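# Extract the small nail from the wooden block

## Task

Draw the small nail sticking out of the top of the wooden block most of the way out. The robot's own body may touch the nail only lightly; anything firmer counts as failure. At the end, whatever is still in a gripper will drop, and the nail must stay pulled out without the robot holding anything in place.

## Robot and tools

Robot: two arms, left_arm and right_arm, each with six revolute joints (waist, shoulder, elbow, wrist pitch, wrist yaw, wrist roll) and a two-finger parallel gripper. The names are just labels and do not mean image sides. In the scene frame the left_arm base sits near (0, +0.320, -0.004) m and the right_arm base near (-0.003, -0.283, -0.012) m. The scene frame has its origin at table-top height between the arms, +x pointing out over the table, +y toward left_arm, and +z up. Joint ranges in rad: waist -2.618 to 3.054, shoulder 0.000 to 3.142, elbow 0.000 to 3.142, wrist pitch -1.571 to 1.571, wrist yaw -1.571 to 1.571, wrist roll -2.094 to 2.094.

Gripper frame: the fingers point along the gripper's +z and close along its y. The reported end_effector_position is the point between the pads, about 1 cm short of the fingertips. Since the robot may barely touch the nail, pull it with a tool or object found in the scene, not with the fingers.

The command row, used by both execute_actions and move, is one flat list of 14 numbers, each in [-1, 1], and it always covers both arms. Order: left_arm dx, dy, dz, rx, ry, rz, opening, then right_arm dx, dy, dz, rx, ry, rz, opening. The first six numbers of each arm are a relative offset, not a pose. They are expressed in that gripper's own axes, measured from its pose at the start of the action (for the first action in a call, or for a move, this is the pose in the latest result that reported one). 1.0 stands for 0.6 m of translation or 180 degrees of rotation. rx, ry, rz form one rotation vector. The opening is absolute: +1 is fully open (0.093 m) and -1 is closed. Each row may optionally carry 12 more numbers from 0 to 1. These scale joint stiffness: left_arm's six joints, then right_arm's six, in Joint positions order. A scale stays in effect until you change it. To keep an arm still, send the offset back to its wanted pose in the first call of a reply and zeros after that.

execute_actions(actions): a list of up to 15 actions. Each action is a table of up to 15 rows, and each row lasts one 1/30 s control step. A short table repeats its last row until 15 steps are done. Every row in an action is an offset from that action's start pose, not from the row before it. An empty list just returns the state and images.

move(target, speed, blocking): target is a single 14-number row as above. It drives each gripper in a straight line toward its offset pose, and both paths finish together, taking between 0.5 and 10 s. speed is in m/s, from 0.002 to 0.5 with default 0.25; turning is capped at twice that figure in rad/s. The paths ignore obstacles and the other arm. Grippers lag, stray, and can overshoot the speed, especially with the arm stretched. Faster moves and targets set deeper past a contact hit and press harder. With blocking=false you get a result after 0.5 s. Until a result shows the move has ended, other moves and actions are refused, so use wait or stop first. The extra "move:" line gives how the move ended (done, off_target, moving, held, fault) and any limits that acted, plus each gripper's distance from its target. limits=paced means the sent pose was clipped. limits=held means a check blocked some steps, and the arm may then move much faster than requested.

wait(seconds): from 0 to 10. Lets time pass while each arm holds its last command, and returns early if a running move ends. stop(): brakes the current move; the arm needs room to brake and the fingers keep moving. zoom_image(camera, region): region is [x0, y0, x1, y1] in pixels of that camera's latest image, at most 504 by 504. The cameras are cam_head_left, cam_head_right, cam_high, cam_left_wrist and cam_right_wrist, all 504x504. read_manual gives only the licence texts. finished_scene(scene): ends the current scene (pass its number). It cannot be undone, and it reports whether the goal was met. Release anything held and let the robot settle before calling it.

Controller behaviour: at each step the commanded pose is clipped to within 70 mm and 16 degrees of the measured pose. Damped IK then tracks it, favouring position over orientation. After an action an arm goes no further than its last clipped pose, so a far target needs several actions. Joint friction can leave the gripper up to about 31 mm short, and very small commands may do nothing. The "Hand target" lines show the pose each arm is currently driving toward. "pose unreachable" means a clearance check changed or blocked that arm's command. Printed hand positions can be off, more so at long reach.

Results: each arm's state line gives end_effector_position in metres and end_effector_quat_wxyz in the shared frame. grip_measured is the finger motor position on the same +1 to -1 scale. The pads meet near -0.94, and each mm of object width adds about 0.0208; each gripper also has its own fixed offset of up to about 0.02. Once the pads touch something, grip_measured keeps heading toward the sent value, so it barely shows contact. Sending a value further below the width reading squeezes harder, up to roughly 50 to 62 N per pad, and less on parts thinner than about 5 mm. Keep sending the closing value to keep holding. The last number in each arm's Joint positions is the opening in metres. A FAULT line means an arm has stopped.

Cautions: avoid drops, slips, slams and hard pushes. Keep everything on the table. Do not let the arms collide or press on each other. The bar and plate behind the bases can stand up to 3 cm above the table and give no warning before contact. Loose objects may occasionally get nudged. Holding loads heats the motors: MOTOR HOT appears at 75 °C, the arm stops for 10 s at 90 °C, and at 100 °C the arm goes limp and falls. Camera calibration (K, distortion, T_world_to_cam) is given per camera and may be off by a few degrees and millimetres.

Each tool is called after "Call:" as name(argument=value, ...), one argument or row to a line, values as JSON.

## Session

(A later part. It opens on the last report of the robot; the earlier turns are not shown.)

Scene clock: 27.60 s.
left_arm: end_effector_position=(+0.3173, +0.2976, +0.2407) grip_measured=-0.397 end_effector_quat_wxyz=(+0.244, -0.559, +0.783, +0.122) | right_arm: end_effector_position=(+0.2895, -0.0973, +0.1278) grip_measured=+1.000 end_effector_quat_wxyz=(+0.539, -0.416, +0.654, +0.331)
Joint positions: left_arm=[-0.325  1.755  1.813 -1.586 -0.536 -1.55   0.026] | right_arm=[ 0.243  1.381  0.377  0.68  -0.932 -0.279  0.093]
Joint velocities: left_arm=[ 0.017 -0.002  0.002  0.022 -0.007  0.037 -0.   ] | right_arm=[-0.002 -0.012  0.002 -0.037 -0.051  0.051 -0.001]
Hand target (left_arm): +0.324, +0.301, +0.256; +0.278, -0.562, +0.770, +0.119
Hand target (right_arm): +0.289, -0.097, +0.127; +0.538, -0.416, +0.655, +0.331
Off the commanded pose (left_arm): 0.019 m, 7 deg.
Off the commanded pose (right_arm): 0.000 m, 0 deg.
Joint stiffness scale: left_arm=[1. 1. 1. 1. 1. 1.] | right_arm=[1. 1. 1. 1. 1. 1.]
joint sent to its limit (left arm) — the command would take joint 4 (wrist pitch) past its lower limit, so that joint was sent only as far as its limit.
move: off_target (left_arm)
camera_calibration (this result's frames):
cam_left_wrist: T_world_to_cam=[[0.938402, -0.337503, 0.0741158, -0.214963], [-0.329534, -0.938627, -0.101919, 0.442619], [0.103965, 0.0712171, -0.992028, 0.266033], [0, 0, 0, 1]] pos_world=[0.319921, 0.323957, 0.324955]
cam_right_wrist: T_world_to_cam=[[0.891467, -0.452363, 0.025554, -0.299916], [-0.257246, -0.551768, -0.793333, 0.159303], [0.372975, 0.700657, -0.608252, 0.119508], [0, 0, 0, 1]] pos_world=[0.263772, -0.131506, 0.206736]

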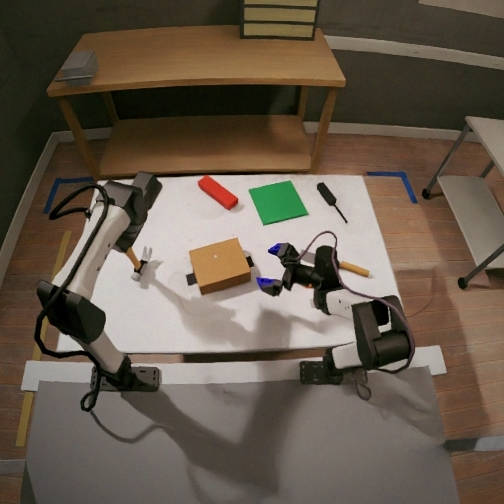

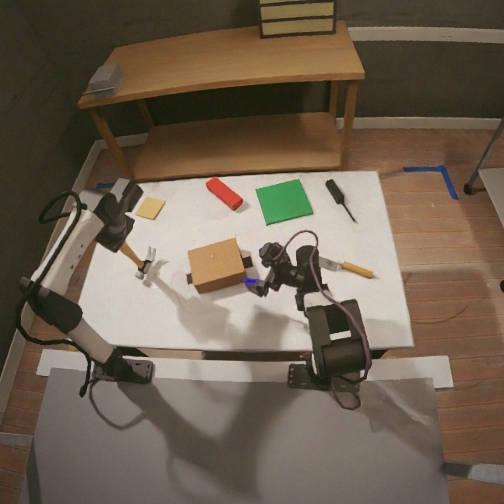

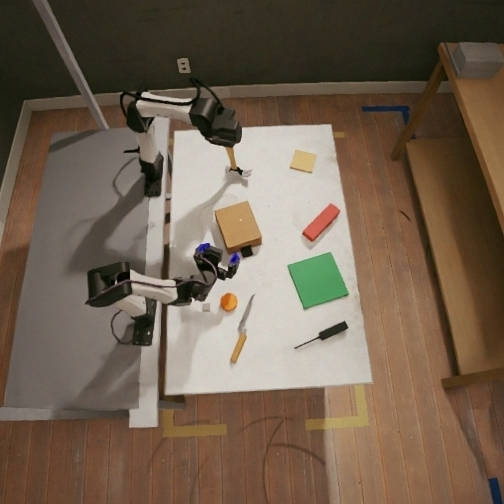

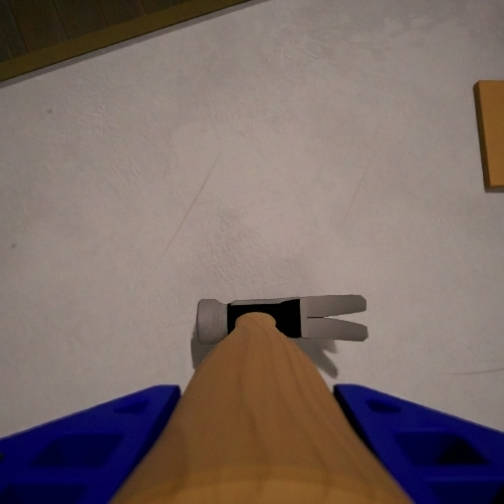

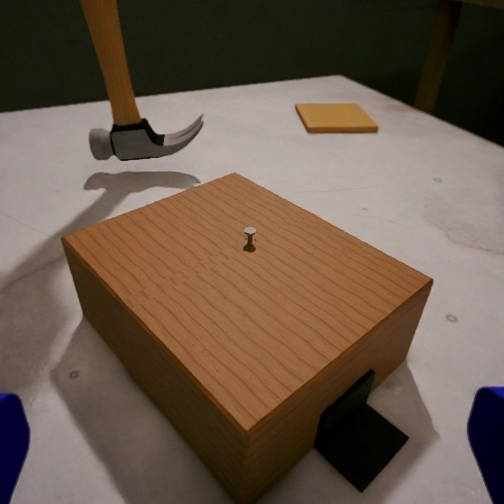

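Call:
execute_actions(
  actions=[
    [[-0.017,-0.011,-0.012,0,0,0,-0.6,0,0,0,0,0,0,1],[-0.014,-0.012,-0.008,-0.002,0,0,-0.6,0,0,0,0,0,0,1],[-0.011,-0.012,-0.004,-0.004,0,0,-0.6,0,0,0,0,0,0,1],[-0.008,-0.013,0.0,-0.006,0,0,-0.6,0,0,0,0,0,0,1],[-0.006,-0.013,0.003,-0.008,0,0,-0.6,0,0,0,0,0,0,1],[-0.004,-0.014,0.006,-0.01,0,0,-0.6,0,0,0,0,0,0,1],[-0.002,-0.014,0.009,-0.012,0,0,-0.6,0,0,0,0,0,0,1],[0.0,-0.015,0.012,-0.014,0,0,-0.6,0,0,0,0,0,0,1],[0.002,-0.015,0.014,-0.016,0,0,-0.6,0,0,0,0,0,0,1],[0.004,-0.016,0.017,-0.018,0,0,-0.6,0,0,0,0,0,0,1],[0.006,-0.016,0.019,-0.02,0,0,-0.6,0,0,0,0,0,0,1],[0.008,-0.017,0.022,-0.022,0,0,-0.6,0,0,0,0,0,0,1],[0.01,-0.017,0.024,-0.024,0,0,-0.6,0,0,0,0,0,0,1],[0.012,-0.018,0.027,-0.026,0,0,-0.6,0,0,0,0,0,0,1],[0.014,-0.018,0.029,-0.028,0,0,-0.6,0,0,0,0,0,0,1]],
  ],
)

Call:
wait(
  seconds=0.3,
)

Scene clock: 29.17 s.
left_arm: end_effector_position=(+0.3233, +0.2932, +0.2247) grip_measured=-0.397 end_effector_quat_wxyz=(+0.222, -0.557, +0.789, +0.134) | right_arm: end_effector_position=(+0.2896, -0.0973, +0.1281) grip_measured=+1.000 end_effector_quat_wxyz=(+0.539, -0.416, +0.653, +0.330)
Joint positions: left_arm=[-0.323  1.808  1.819 -1.587 -0.515 -1.55   0.026] | right_arm=[ 0.243  1.381  0.377  0.682 -0.932 -0.279  0.093]
Joint velocities: left_arm=[-0.002  0.012  0.007 -0.007 -0.022 -0.066 -0.   ] | right_arm=[ 0.007  0.002  0.007 -0.037 -0.095 -0.022  0.001]
Hand target (left_arm): +0.329, +0.295, +0.222; +0.230, -0.565, +0.779, +0.143
Hand target (right_arm): +0.289, -0.097, +0.128; +0.539, -0.416, +0.654, +0.331
Off the commanded pose (left_arm): 0.007 m, 3 deg.
Off the commanded pose (right_arm): 0.000 m, 0 deg.
Joint stiffness scale: left_arm=[1. 1. 1. 1. 1. 1.] | right_arm=[1. 1. 1. 1. 1. 1.]
joint sent to its limit (left arm) — the command would take joint 4 (wrist pitch) past its lower limit, so that joint was sent only as far as its limit.
camera_calibration (this result's frames):
cam_left_wrist: T_world_to_cam=[[0.941446, -0.336075, 0.0270852, -0.211776], [-0.333039, -0.939449, -0.0807474, 0.435472], [0.0525823, 0.0669989, -0.996367, 0.268707], [0, 0, 0, 1]] pos_world=[0.330275, 0.319928, 0.30863]
cam_right_wrist: T_world_to_cam=[[0.891426, -0.452356, 0.0270953, -0.300194], [-0.255742, -0.551531, -0.793983, 0.159262], [0.374107, 0.700848, -0.607336, 0.119219], [0, 0, 0, 1]] pos_world=[0.26373, -0.131511, 0.206992]

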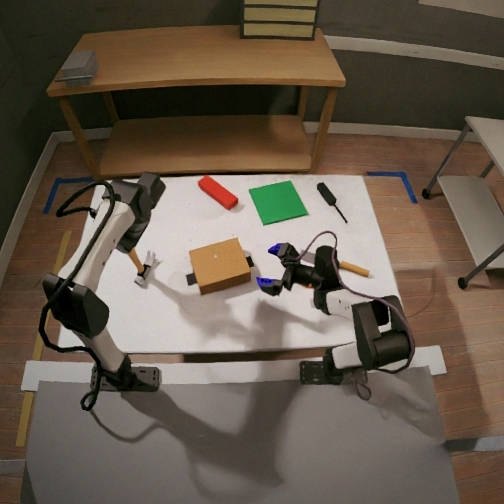

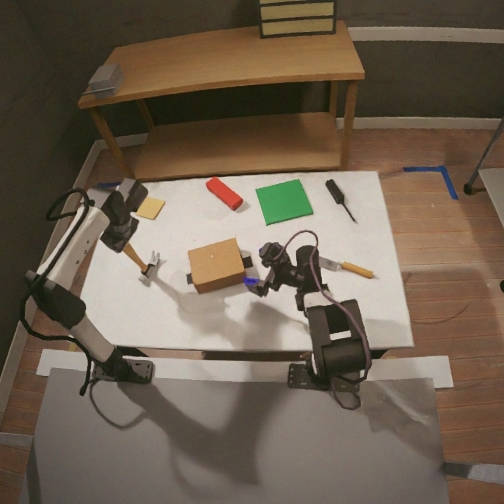

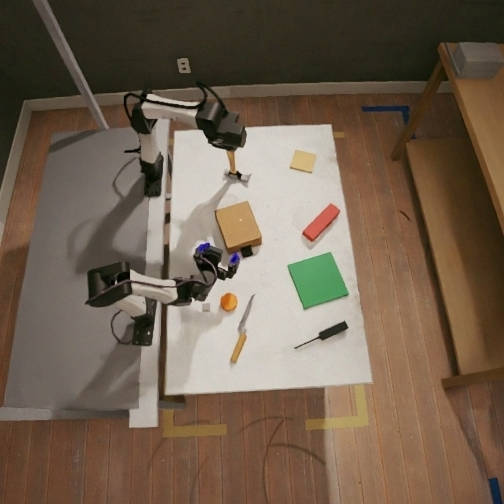

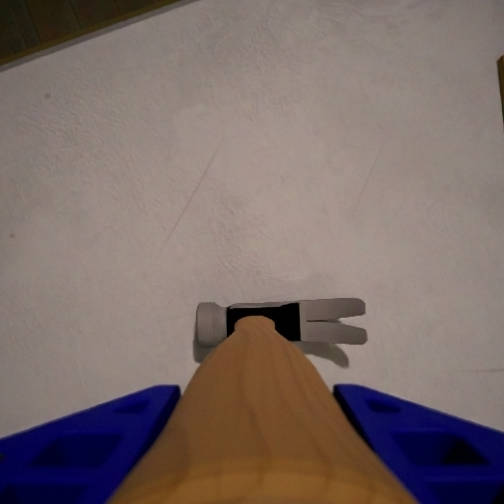

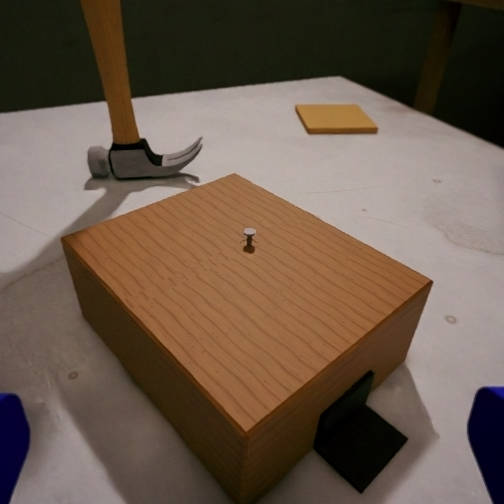

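Scene clock: 29.47 s.
left_arm: end_effector_position=(+0.3233, +0.2932, +0.2247) grip_measured=-0.397 end_effector_quat_wxyz=(+0.223, -0.557, +0.788, +0.134) | right_arm: end_effector_position=(+0.2896, -0.0973, +0.1281) grip_measured=+1.000 end_effector_quat_wxyz=(+0.539, -0.416, +0.653, +0.330)
Joint positions: left_arm=[-0.323  1.808  1.819 -1.587 -0.515 -1.553  0.026] | right_arm=[ 0.243  1.381  0.377  0.682 -0.932 -0.279  0.093]
Joint velocities: left_arm=[ 0.002 -0.017  0.002 -0.037  0.022 -0.022  0.   ] | right_arm=[ 0.007 -0.002 -0.017 -0.066 -0.007 -0.051 -0.001]
Hand target (left_arm): +0.329, +0.295, +0.222; +0.230, -0.565, +0.779, +0.143
Hand target (right_arm): +0.289, -0.097, +0.128; +0.539, -0.416, +0.654, +0.331
Off the commanded pose (left_arm): 0.007 m, 3 deg.
Off the commanded pose (right_arm): 0.000 m, 0 deg.
Joint stiffness scale: left_arm=[1. 1. 1. 1. 1. 1.] | right_arm=[1. 1. 1. 1. 1. 1.]
wait: 0.30 s; at rest by 0.17 s
camera_calibration (this result's frames):
cam_left_wrist: T_world_to_cam=[[0.94208, -0.334198, 0.0282309, -0.212789], [-0.331093, -0.940144, -0.0806637, 0.435028], [0.0534987, 0.0666446, -0.996341, 0.268509], [0, 0, 0, 1]] pos_world=[0.330134, 0.319981, 0.308625]
cam_right_wrist: T_world_to_cam=[[0.891426, -0.452356, 0.0270953, -0.300194], [-0.255742, -0.551531, -0.793983, 0.159262], [0.374107, 0.700848, -0.607336, 0.119219], [0, 0, 0, 1]] pos_world=[0.26373, -0.131511, 0.206992]

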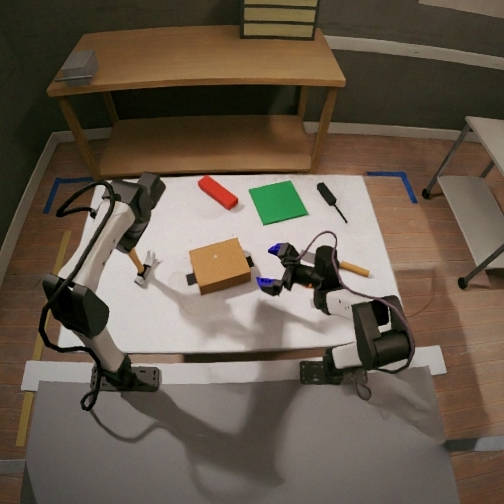

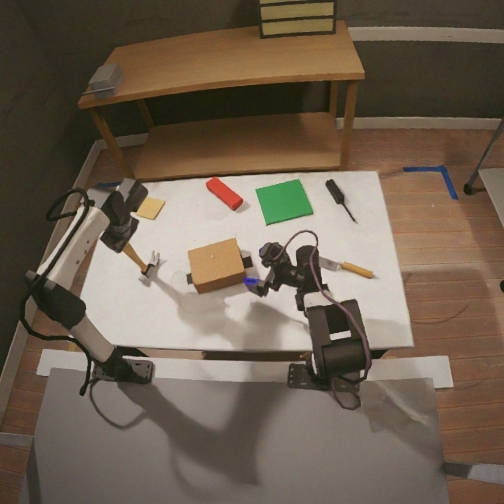

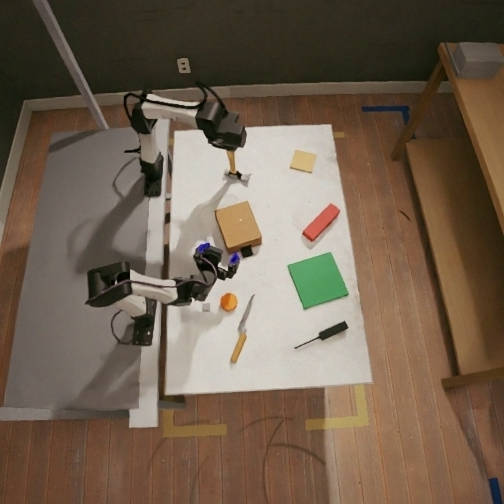

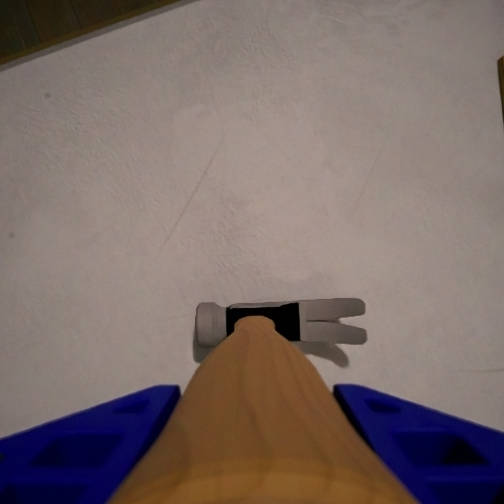

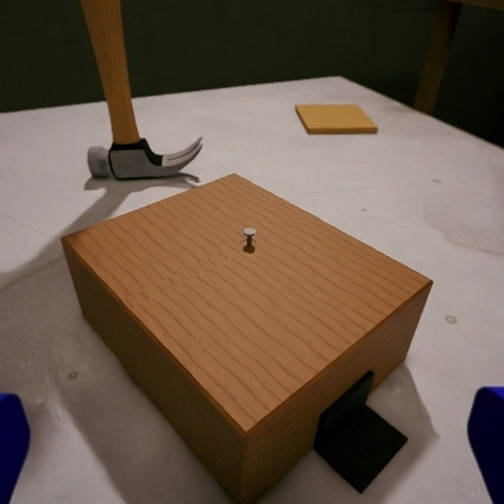

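Call:
execute_actions(
  actions=[
    [[0,0,0,0,0,0,-0.35,0,0,0,0,0,0,1],[0,0,0,0,0,0,-0.3,0,0,0,0,0,0,1],[0,0,0,0,0,0,-0.25,0,0,0,0,0,0,1],[0,0,0,0,0,0,-0.2,0,0,0,0,0,0,1],[0,0,0,0,0,0,-0.15,0,0,0,0,0,0,1],[0,0,0,0,0,0,-0.1,0,0,0,0,0,0,1],[0,0,0,0,0,0,0,0,0,0,0,0,0,1],[0,0,0,0,0,0,0.15,0,0,0,0,0,0,1],[0,0,0,0,0,0,0.3,0,0,0,0,0,0,1],[0,0,0,0,0,0,0.5,0,0,0,0,0,0,1],[0,0,0,0,0,0,0.75,0,0,0,0,0,0,1],[0,0,0,0,0,0,1,0,0,0,0,0,0,1]],
  ],
)

Scene clock: 30.37 s.
left_arm: end_effector_position=(+0.3233, +0.2932, +0.2247) grip_measured=+1.000 end_effector_quat_wxyz=(+0.222, -0.557, +0.789, +0.134) | right_arm: end_effector_position=(+0.2897, -0.0973, +0.1285) grip_measured=+1.000 end_effector_quat_wxyz=(+0.540, -0.416, +0.653, +0.330)
Joint positions: left_arm=[-0.323  1.808  1.819 -1.587 -0.515 -1.551  0.093] | right_arm=[ 0.243  1.381  0.377  0.684 -0.932 -0.279  0.093]
Joint velocities: left_arm=[ 0.012 -0.002 -0.017 -0.022 -0.081  0.022  0.   ] | right_arm=[-0.007 -0.007 -0.012 -0.066  0.081  0.022 -0.   ]
Hand target (left_arm): +0.323, +0.293, +0.225; +0.223, -0.557, +0.788, +0.134
Hand target (right_arm): +0.290, -0.097, +0.128; +0.539, -0.416, +0.653, +0.330
Off the commanded pose (left_arm): 0.000 m, 0 deg.
Off the commanded pose (right_arm): 0.000 m, 0 deg.
Joint stiffness scale: left_arm=[1. 1. 1. 1. 1. 1.] | right_arm=[1. 1. 1. 1. 1. 1.]
camera_calibration (this result's frames):
cam_left_wrist: T_world_to_cam=[[0.941552, -0.335762, 0.0272762, -0.211945], [-0.332715, -0.939565, -0.0807336, 0.435398], [0.052735, 0.0669397, -0.996362, 0.268674], [0, 0, 0, 1]] pos_world=[0.330252, 0.319937, 0.308629]
cam_right_wrist: T_world_to_cam=[[0.891372, -0.452347, 0.0289447, -0.300527], [-0.253935, -0.551248, -0.79476, 0.159212], [0.375463, 0.701077, -0.606234, 0.118873], [0, 0, 0, 1]] pos_world=[0.263678, -0.131516, 0.207299]

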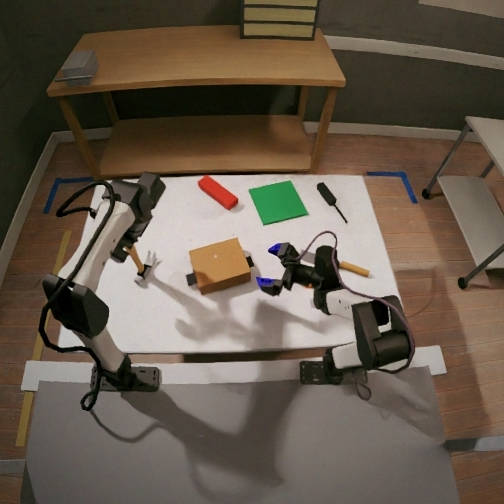

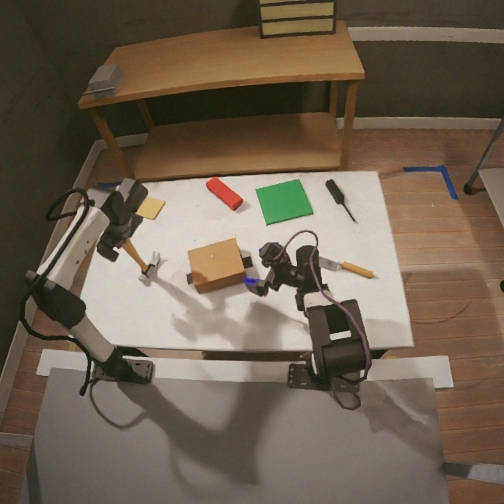

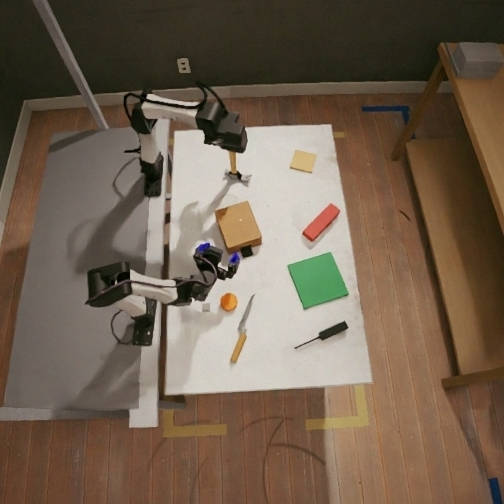

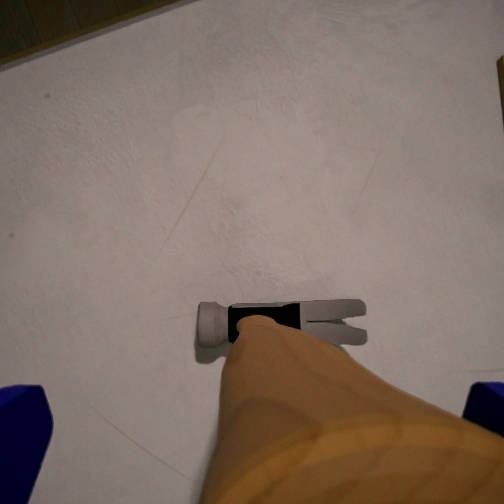

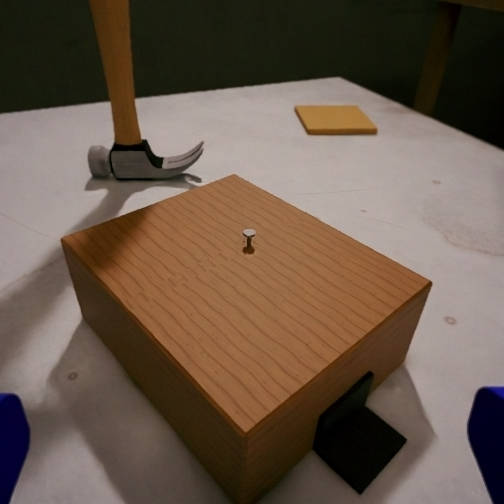

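Call:
move(
  target=[-0.008,-0.034,-0.013,0.4657,-0.2955,0.2276,1,0,0,0,0,0,0,1],
  speed=0.35,
)

Scene clock: 35.50 s.
left_arm: end_effector_position=(+0.3460, +0.2834, +0.2409) grip_measured=+1.000 end_effector_quat_wxyz=(+0.757, +0.114, +0.630, -0.135) | right_arm: end_effector_position=(+0.2898, -0.0973, +0.1288) grip_measured=+1.000 end_effector_quat_wxyz=(+0.541, -0.417, +0.652, +0.330)
Joint positions: left_arm=[ 0.108  1.283  0.289  1.139  0.447 -0.071  0.093] | right_arm=[ 0.243  1.381  0.377  0.686 -0.932 -0.279  0.093]
Joint velocities: left_arm=[-0.017 -0.002 -0.012  0.007 -0.081 -0.007  0.   ] | right_arm=[ 0.007 -0.007 -0.017 -0.007  0.051  0.022  0.   ]
Hand target (left_arm): +0.346, +0.285, +0.233; +0.752, +0.111, +0.635, -0.138
Hand target (right_arm): +0.290, -0.097, +0.128; +0.540, -0.416, +0.653, +0.330
Off the commanded pose (left_arm): 0.008 m, 1 deg.
Off the commanded pose (right_arm): 0.000 m, 0 deg.
Joint stiffness scale: left_arm=[1. 1. 1. 1. 1. 1.] | right_arm=[1. 1. 1. 1. 1. 1.]
move: done
camera_calibration (this result's frames):
cam_left_wrist: T_world_to_cam=[[-0.337233, -0.941418, 0.0025474, 0.383014], [-0.244225, 0.0848719, -0.965997, 0.327307], [0.909191, -0.326388, -0.25854, -0.0783523], [0, 0, 0, 1]] pos_world=[0.280339, 0.307224, 0.294945]
cam_right_wrist: T_world_to_cam=[[0.891315, -0.452339, 0.030794, -0.300859], [-0.252127, -0.550963, -0.795532, 0.159161], [0.376816, 0.701305, -0.605128, 0.118526], [0, 0, 0, 1]] pos_world=[0.263627, -0.131521, 0.207605]

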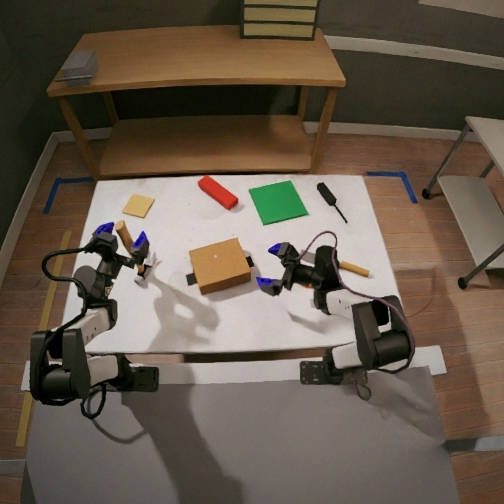

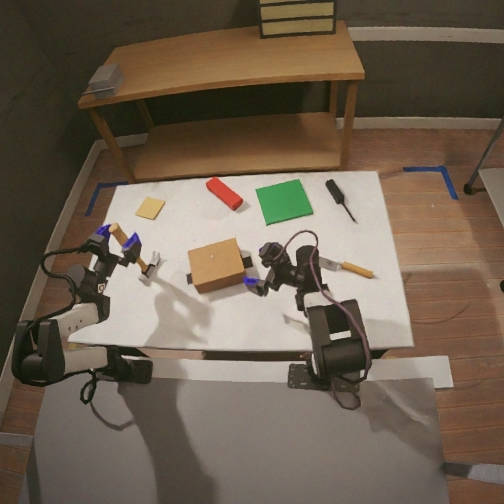

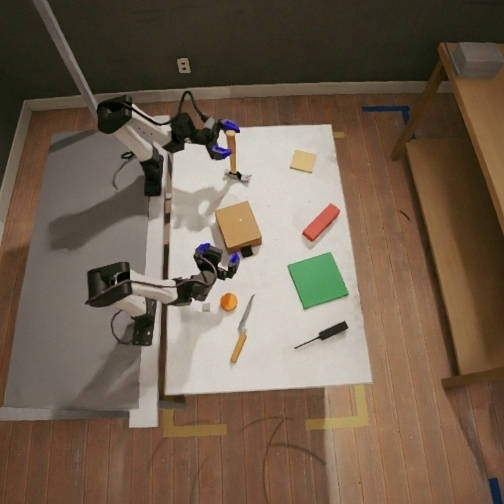

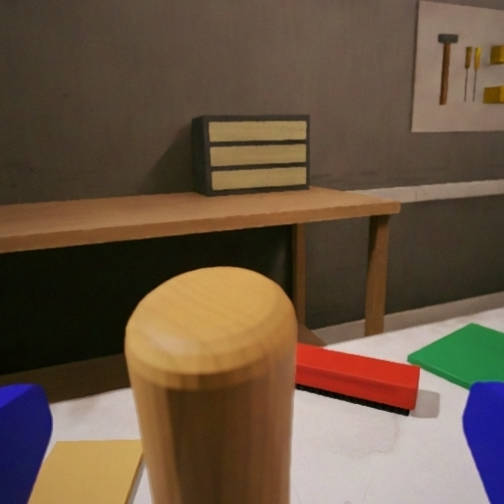

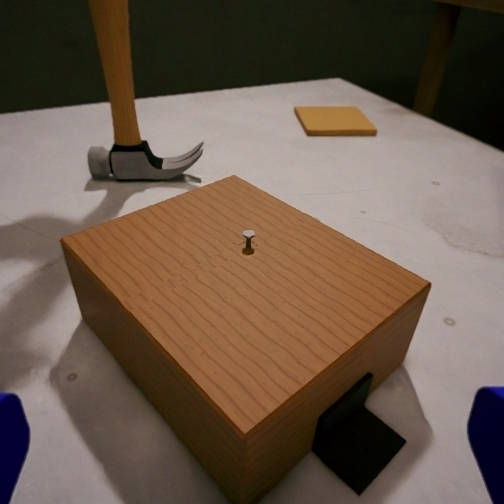

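Call:
execute_actions(
  actions=[
    [[0.015,0.008,0,0,0,0,0.8,0,0,0,0,0,0,1],[0.018,0.012,0,0,0,0,0.65,0,0,0,0,0,0,1],[0.021,0.016,0,0,0,0,0.5,0,0,0,0,0,0,1],[0.024,0.02,0,0,0,0,0.4,0,0,0,0,0,0,1],[0.027,0.02,0,0,0,0,0.3,0,0,0,0,0,0,1],[0.03,0.02,0,0,0,0,0.2,0,0,0,0,0,0,1],[0.03,0.02,0,0,0,0,0.1,0,0,0,0,0,0,1],[0.03,0.02,0,0,0,0,0.0,0,0,0,0,0,0,1],[0.03,0.02,0,0,0,0,-0.1,0,0,0,0,0,0,1],[0.03,0.02,0,0,0,0,-0.2,0,0,0,0,0,0,1],[0.03,0.02,0,0,0,0,-0.3,0,0,0,0,0,0,1],[0.03,0.02,0,0,0,0,-0.4,0,0,0,0,0,0,1],[0.03,0.02,0,0,0,0,-0.5,0,0,0,0,0,0,1],[0.03,0.02,0,0,0,0,-0.65,0,0,0,0,0,0,1],[0.03,0.02,0,0,0,0,-0.85,0,0,0,0,0,0,1]],
  ],
)

Scene clock: 36.70 s.
left_arm: end_effector_position=(+0.3545, +0.2915, +0.2262) grip_measured=-0.608 end_effector_quat_wxyz=(+0.753, +0.113, +0.633, -0.138) | right_arm: end_effector_position=(+0.2900, -0.0972, +0.1292) grip_measured=+1.000 end_effector_quat_wxyz=(+0.542, -0.417, +0.651, +0.329)
Joint positions: left_arm=[ 0.146  1.4    0.289  1.251  0.488 -0.081  0.016] | right_arm=[ 0.243  1.381  0.377  0.688 -0.932 -0.279  0.093]
Joint velocities: left_arm=[-0.002  0.002  0.002 -0.007 -0.007  0.022 -0.   ] | right_arm=[-0.012 -0.002  0.007 -0.037 -0.022 -0.081 -0.001]
Hand target (left_arm): +0.353, +0.294, +0.224; +0.756, +0.114, +0.630, -0.135
Hand target (right_arm): +0.290, -0.097, +0.129; +0.541, -0.417, +0.652, +0.330
Off the commanded pose (left_arm): 0.004 m, 1 deg.
Off the commanded pose (right_arm): 0.000 m, 0 deg.
Joint stiffness scale: left_arm=[1. 1. 1. 1. 1. 1.] | right_arm=[1. 1. 1. 1. 1. 1.]
camera_calibration (this result's frames):
cam_left_wrist: T_world_to_cam=[[-0.341165, -0.939951, 0.00989786, 0.392874], [-0.253403, 0.081825, -0.963894, 0.318208], [0.905204, -0.331355, -0.266102, -0.0826531], [0, 0, 0, 1]] pos_world=[0.289487, 0.315857, 0.280836]
cam_right_wrist: T_world_to_cam=[[0.891253, -0.452331, 0.0326431, -0.301192], [-0.250317, -0.550679, -0.7963, 0.159108], [0.378167, 0.701534, -0.60402, 0.118179], [0, 0, 0, 1]] pos_world=[0.263574, -0.131527, 0.207912]

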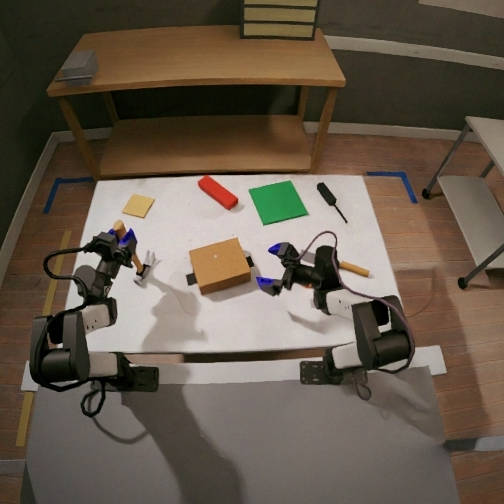

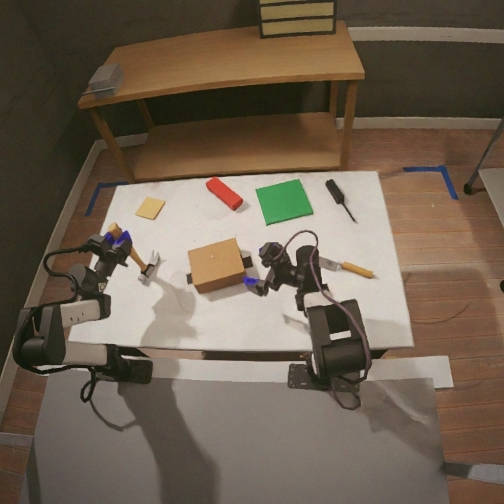

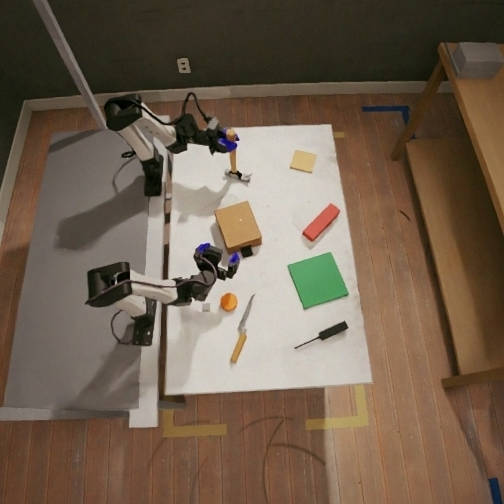

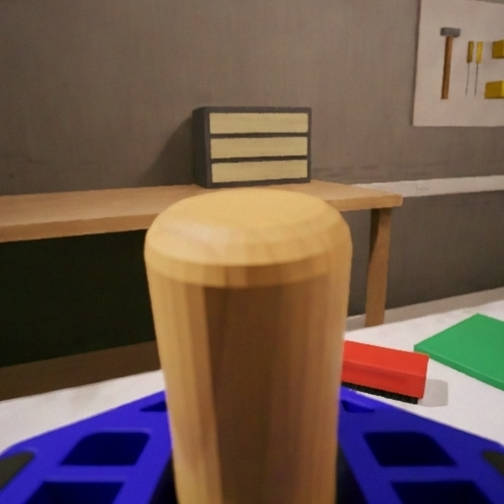

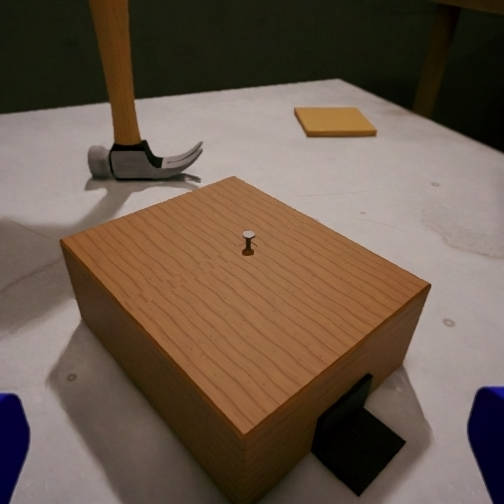

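Call:
execute_actions(
  actions=[
    [[-0.01,0,0.002,0,0,0,-0.85,0,0,0,0,0,0,1],[-0.022,0,0.004,0,0,0,-0.85,0,0,0,0,0,0,1],[-0.035,0,0.006,0,0,0,-0.85,0,0,0,0,0,0,1],[-0.05,0,0.008,0,0,0,-0.85,0,0,0,0,0,0,1],[-0.065,0,0.01,0,0,0,-0.85,0,0,0,0,0,0,1],[-0.08,-0.003,0.012,0,0.003,0,-0.85,0,0,0,0,0,0,1],[-0.095,-0.007,0.014,0,0.006,0,-0.85,0,0,0,0,0,0,1],[-0.11,-0.012,0.016,0,0.01,0,-0.85,0,0,0,0,0,0,1],[-0.125,-0.018,0.018,0,0.014,0,-0.85,0,0,0,0,0,0,1],[-0.138,-0.025,0.02,0,0.018,0,-0.85,0,0,0,0,0,0,1],[-0.15,-0.033,0.022,0,0.022,0,-0.85,0,0,0,0,0,0,1],[-0.16,-0.042,0.024,0,0.026,0,-0.85,0,0,0,0,0,0,1],[-0.168,-0.052,0.026,0,0.03,0,-0.85,0,0,0,0,0,0,1],[-0.175,-0.062,0.028,0,0.034,0,-0.85,0,0,0,0,0,0,1],[-0.18,-0.072,0.03,0,0.038,0,-0.85,0,0,0,0,0,0,1]],
  ],
)

Call:
execute_actions(
  actions=[],
)

Scene clock: 38.73 s.
left_arm: end_effector_position=(+0.3336, +0.2586, +0.3165) grip_measured=-0.608 end_effector_quat_wxyz=(+0.737, +0.131, +0.645, -0.155) | right_arm: end_effector_position=(+0.2901, -0.0972, +0.1295) grip_measured=+1.000 end_effector_quat_wxyz=(+0.542, -0.417, +0.651, +0.329)
Joint positions: left_arm=[ 0.024  0.988  0.541  0.539  0.417 -0.057  0.016] | right_arm=[ 0.243  1.381  0.377  0.69  -0.932 -0.279  0.093]
Joint velocities: left_arm=[-0.784 -0.388  0.965 -1.458 -0.52   0.242  0.001] | right_arm=[-0.017  0.007 -0.002 -0.037  0.051 -0.007 -0.   ]
Hand target (left_arm): +0.330, +0.251, +0.334; +0.728, +0.128, +0.659, -0.140
Hand target (right_arm): +0.290, -0.097, +0.129; +0.542, -0.417, +0.651, +0.329
Off the commanded pose (left_arm): 0.021 m, 5 deg.
Off the commanded pose (right_arm): 0.000 m, 0 deg.
Joint stiffness scale: left_arm=[1. 1. 1. 1. 1. 1.] | right_arm=[1. 1. 1. 1. 1. 1.]
camera_calibration (this result's frames):
cam_left_wrist: T_world_to_cam=[[-0.386477, -0.922227, 0.0115145, 0.363893], [-0.285794, 0.107879, -0.9522, 0.402985], [0.876902, -0.371294, -0.30526, -0.0185155], [0, 0, 0, 1]] pos_world=[0.272043, 0.285244, 0.37388]
cam_right_wrist: T_world_to_cam=[[0.891198, -0.452325, 0.034184, -0.301468], [-0.248807, -0.550441, -0.796938, 0.159064], [0.379291, 0.701724, -0.603094, 0.117889], [0, 0, 0, 1]] pos_world=[0.26353, -0.131532, 0.208168]

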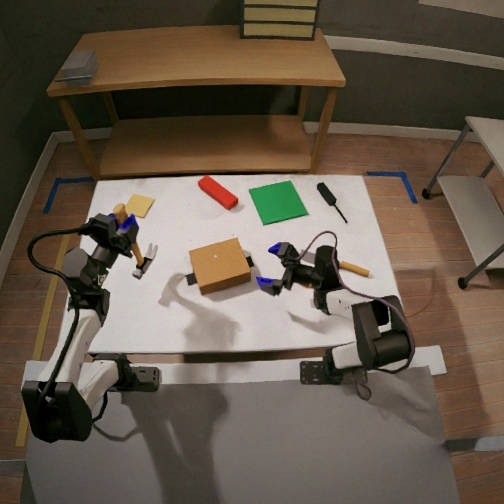

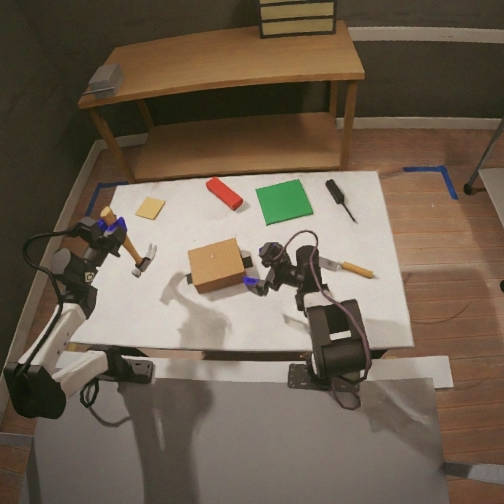

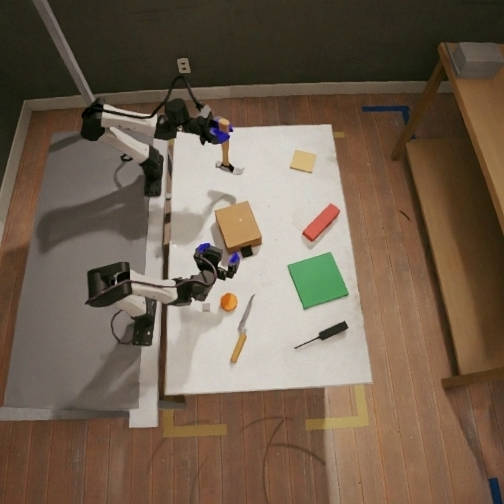

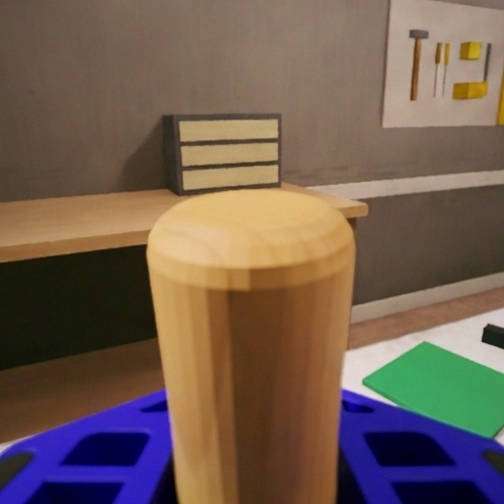

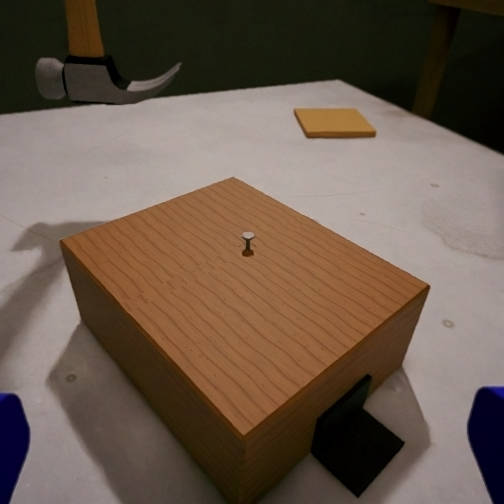

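Scene clock: 38.73 s.
left_arm: end_effector_position=(+0.3336, +0.2586, +0.3165) grip_measured=-0.608 end_effector_quat_wxyz=(+0.737, +0.131, +0.645, -0.155) | right_arm: end_effector_position=(+0.2901, -0.0972, +0.1295) grip_measured=+1.000 end_effector_quat_wxyz=(+0.542, -0.417, +0.651, +0.329)
Joint positions: left_arm=[ 0.024  0.988  0.541  0.539  0.417 -0.057  0.016] | right_arm=[ 0.243  1.381  0.377  0.69  -0.932 -0.279  0.093]
Joint velocities: left_arm=[-0.784 -0.388  0.965 -1.458 -0.52   0.242  0.001] | right_arm=[-0.017  0.007 -0.002 -0.037  0.051 -0.007 -0.   ]
Hand target (left_arm): +0.330, +0.251, +0.334; +0.728, +0.128, +0.659, -0.140
Hand target (right_arm): +0.290, -0.097, +0.129; +0.542, -0.417, +0.651, +0.329
Off the commanded pose (left_arm): 0.021 m, 5 deg.
Off the commanded pose (right_arm): 0.000 m, 0 deg.
Joint stiffness scale: left_arm=[1. 1. 1. 1. 1. 1.] | right_arm=[1. 1. 1. 1. 1. 1.]
camera_calibration (this result's frames):
cam_left_wrist: T_world_to_cam=[[-0.386477, -0.922227, 0.0115145, 0.363893], [-0.285794, 0.107879, -0.9522, 0.402985], [0.876902, -0.371294, -0.30526, -0.0185155], [0, 0, 0, 1]] pos_world=[0.272043, 0.285244, 0.37388]
cam_right_wrist: T_world_to_cam=[[0.891198, -0.452325, 0.034184, -0.301468], [-0.248807, -0.550441, -0.796938, 0.159064], [0.379291, 0.701724, -0.603094, 0.117889], [0, 0, 0, 1]] pos_world=[0.26353, -0.131532, 0.208168]

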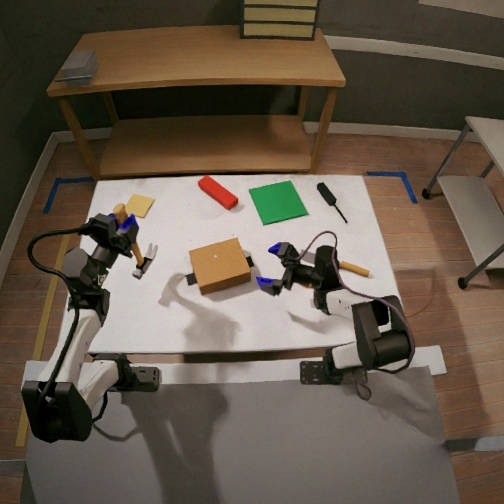

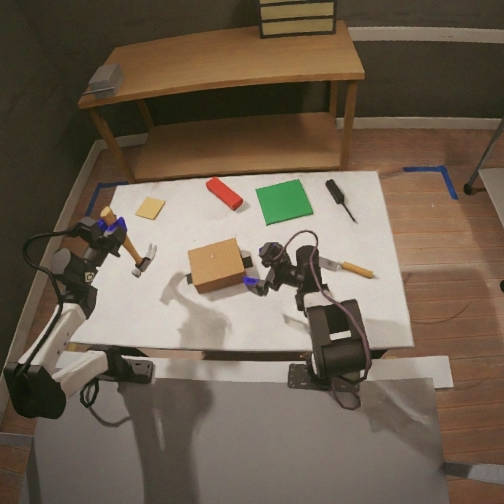

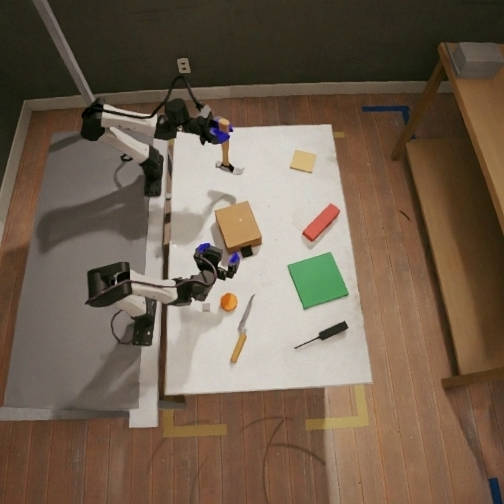

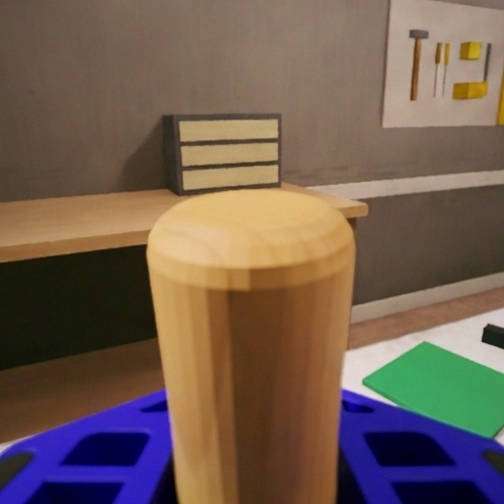

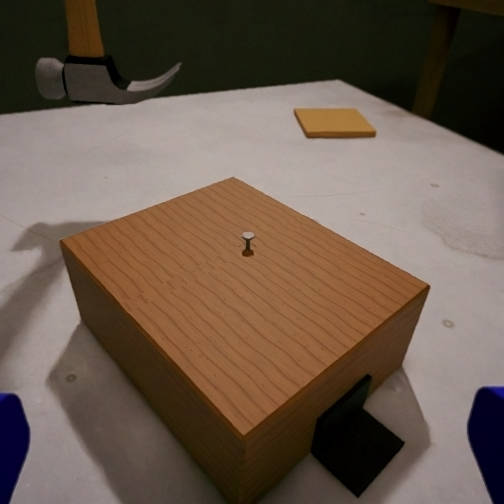

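Call:
move(
  target=[0.0187,-0.303,0.228,0.0365,0.1427,0.0055,-0.85,0,0,0,0,0,0,1],
  speed=0.25,
)

Scene clock: 41.03 s.
left_arm: end_effector_position=(+0.3810, +0.0406, +0.2881) grip_measured=-0.608 end_effector_quat_wxyz=(+0.530, +0.225, +0.806, -0.135) | right_arm: end_effector_position=(+0.2902, -0.0972, +0.1299) grip_measured=+1.000 end_effector_quat_wxyz=(+0.543, -0.417, +0.650, +0.329)
Joint positions: left_arm=[-0.647  1.559  1.324 -0.23  -0.113 -0.056  0.016] | right_arm=[ 0.243  1.381  0.377  0.693 -0.932 -0.279  0.093]
Joint velocities: left_arm=[ 0.002  0.007 -0.002 -0.022  0.081  0.022 -0.   ] | right_arm=[ 0.007 -0.007  0.017 -0.066 -0.037  0.081 -0.001]
Hand target (left_arm): +0.386, +0.039, +0.323; +0.567, +0.210, +0.783, -0.146
Hand target (right_arm): +0.290, -0.097, +0.130; +0.542, -0.417, +0.651, +0.329
Off the commanded pose (left_arm): 0.037 m, 6 deg.
Off the commanded pose (right_arm): 0.000 m, 0 deg.
Joint stiffness scale: left_arm=[1. 1. 1. 1. 1. 1.] | right_arm=[1. 1. 1. 1. 1. 1.]
move: off_target (left_arm)
camera_calibration (this result's frames):
cam_left_wrist: T_world_to_cam=[[-0.49584, -0.868145, -0.0216195, 0.230583], [-0.649586, 0.387303, -0.654244, 0.454503], [0.576352, -0.310357, -0.755975, 0.0922435], [0, 0, 0, 1]] pos_world=[0.356407, 0.0527777, 0.372075]
cam_right_wrist: T_world_to_cam=[[0.891128, -0.452319, 0.0360329, -0.3018], [-0.246993, -0.550156, -0.797698, 0.15901], [0.380638, 0.701951, -0.60198, 0.117541], [0, 0, 0, 1]] pos_world=[0.263476, -0.131538, 0.208474]

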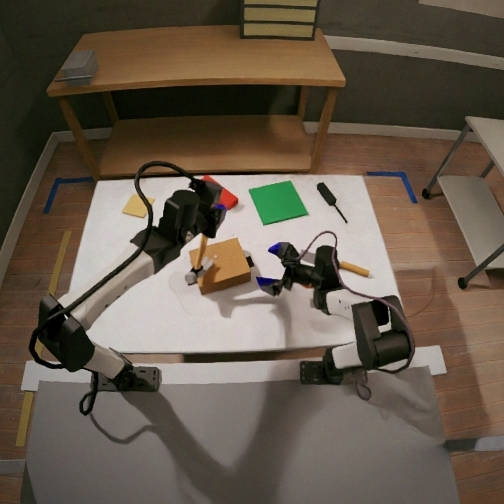

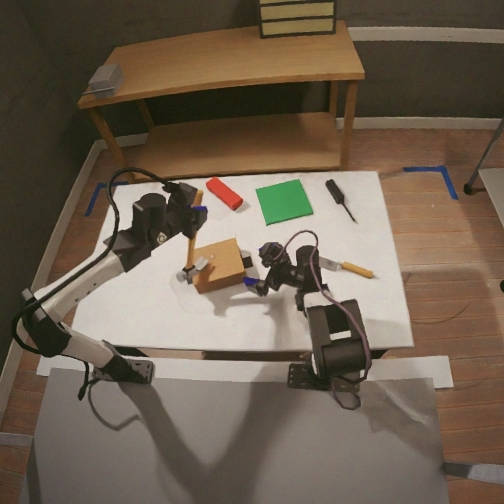

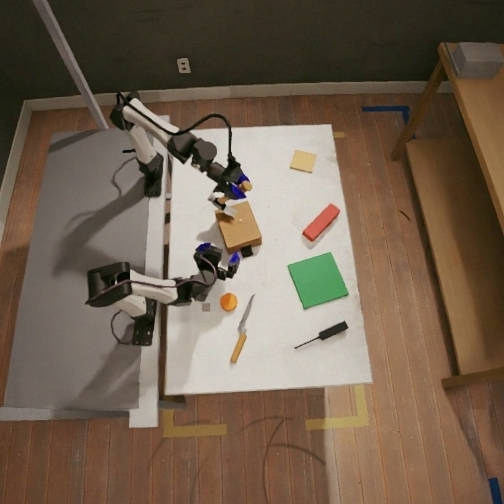

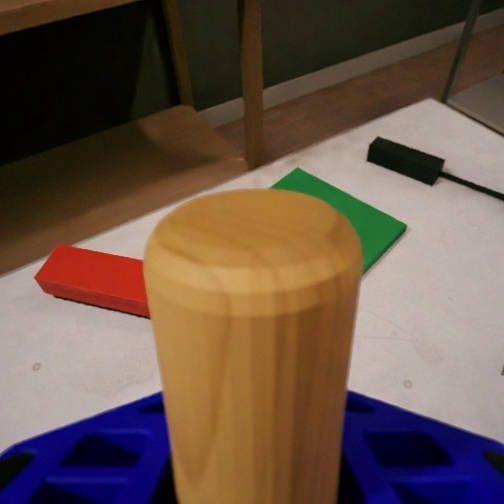

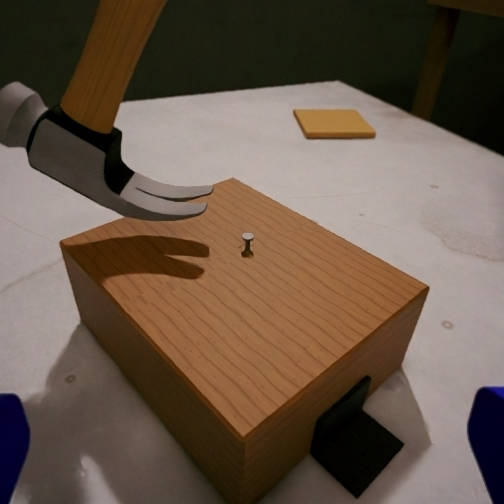

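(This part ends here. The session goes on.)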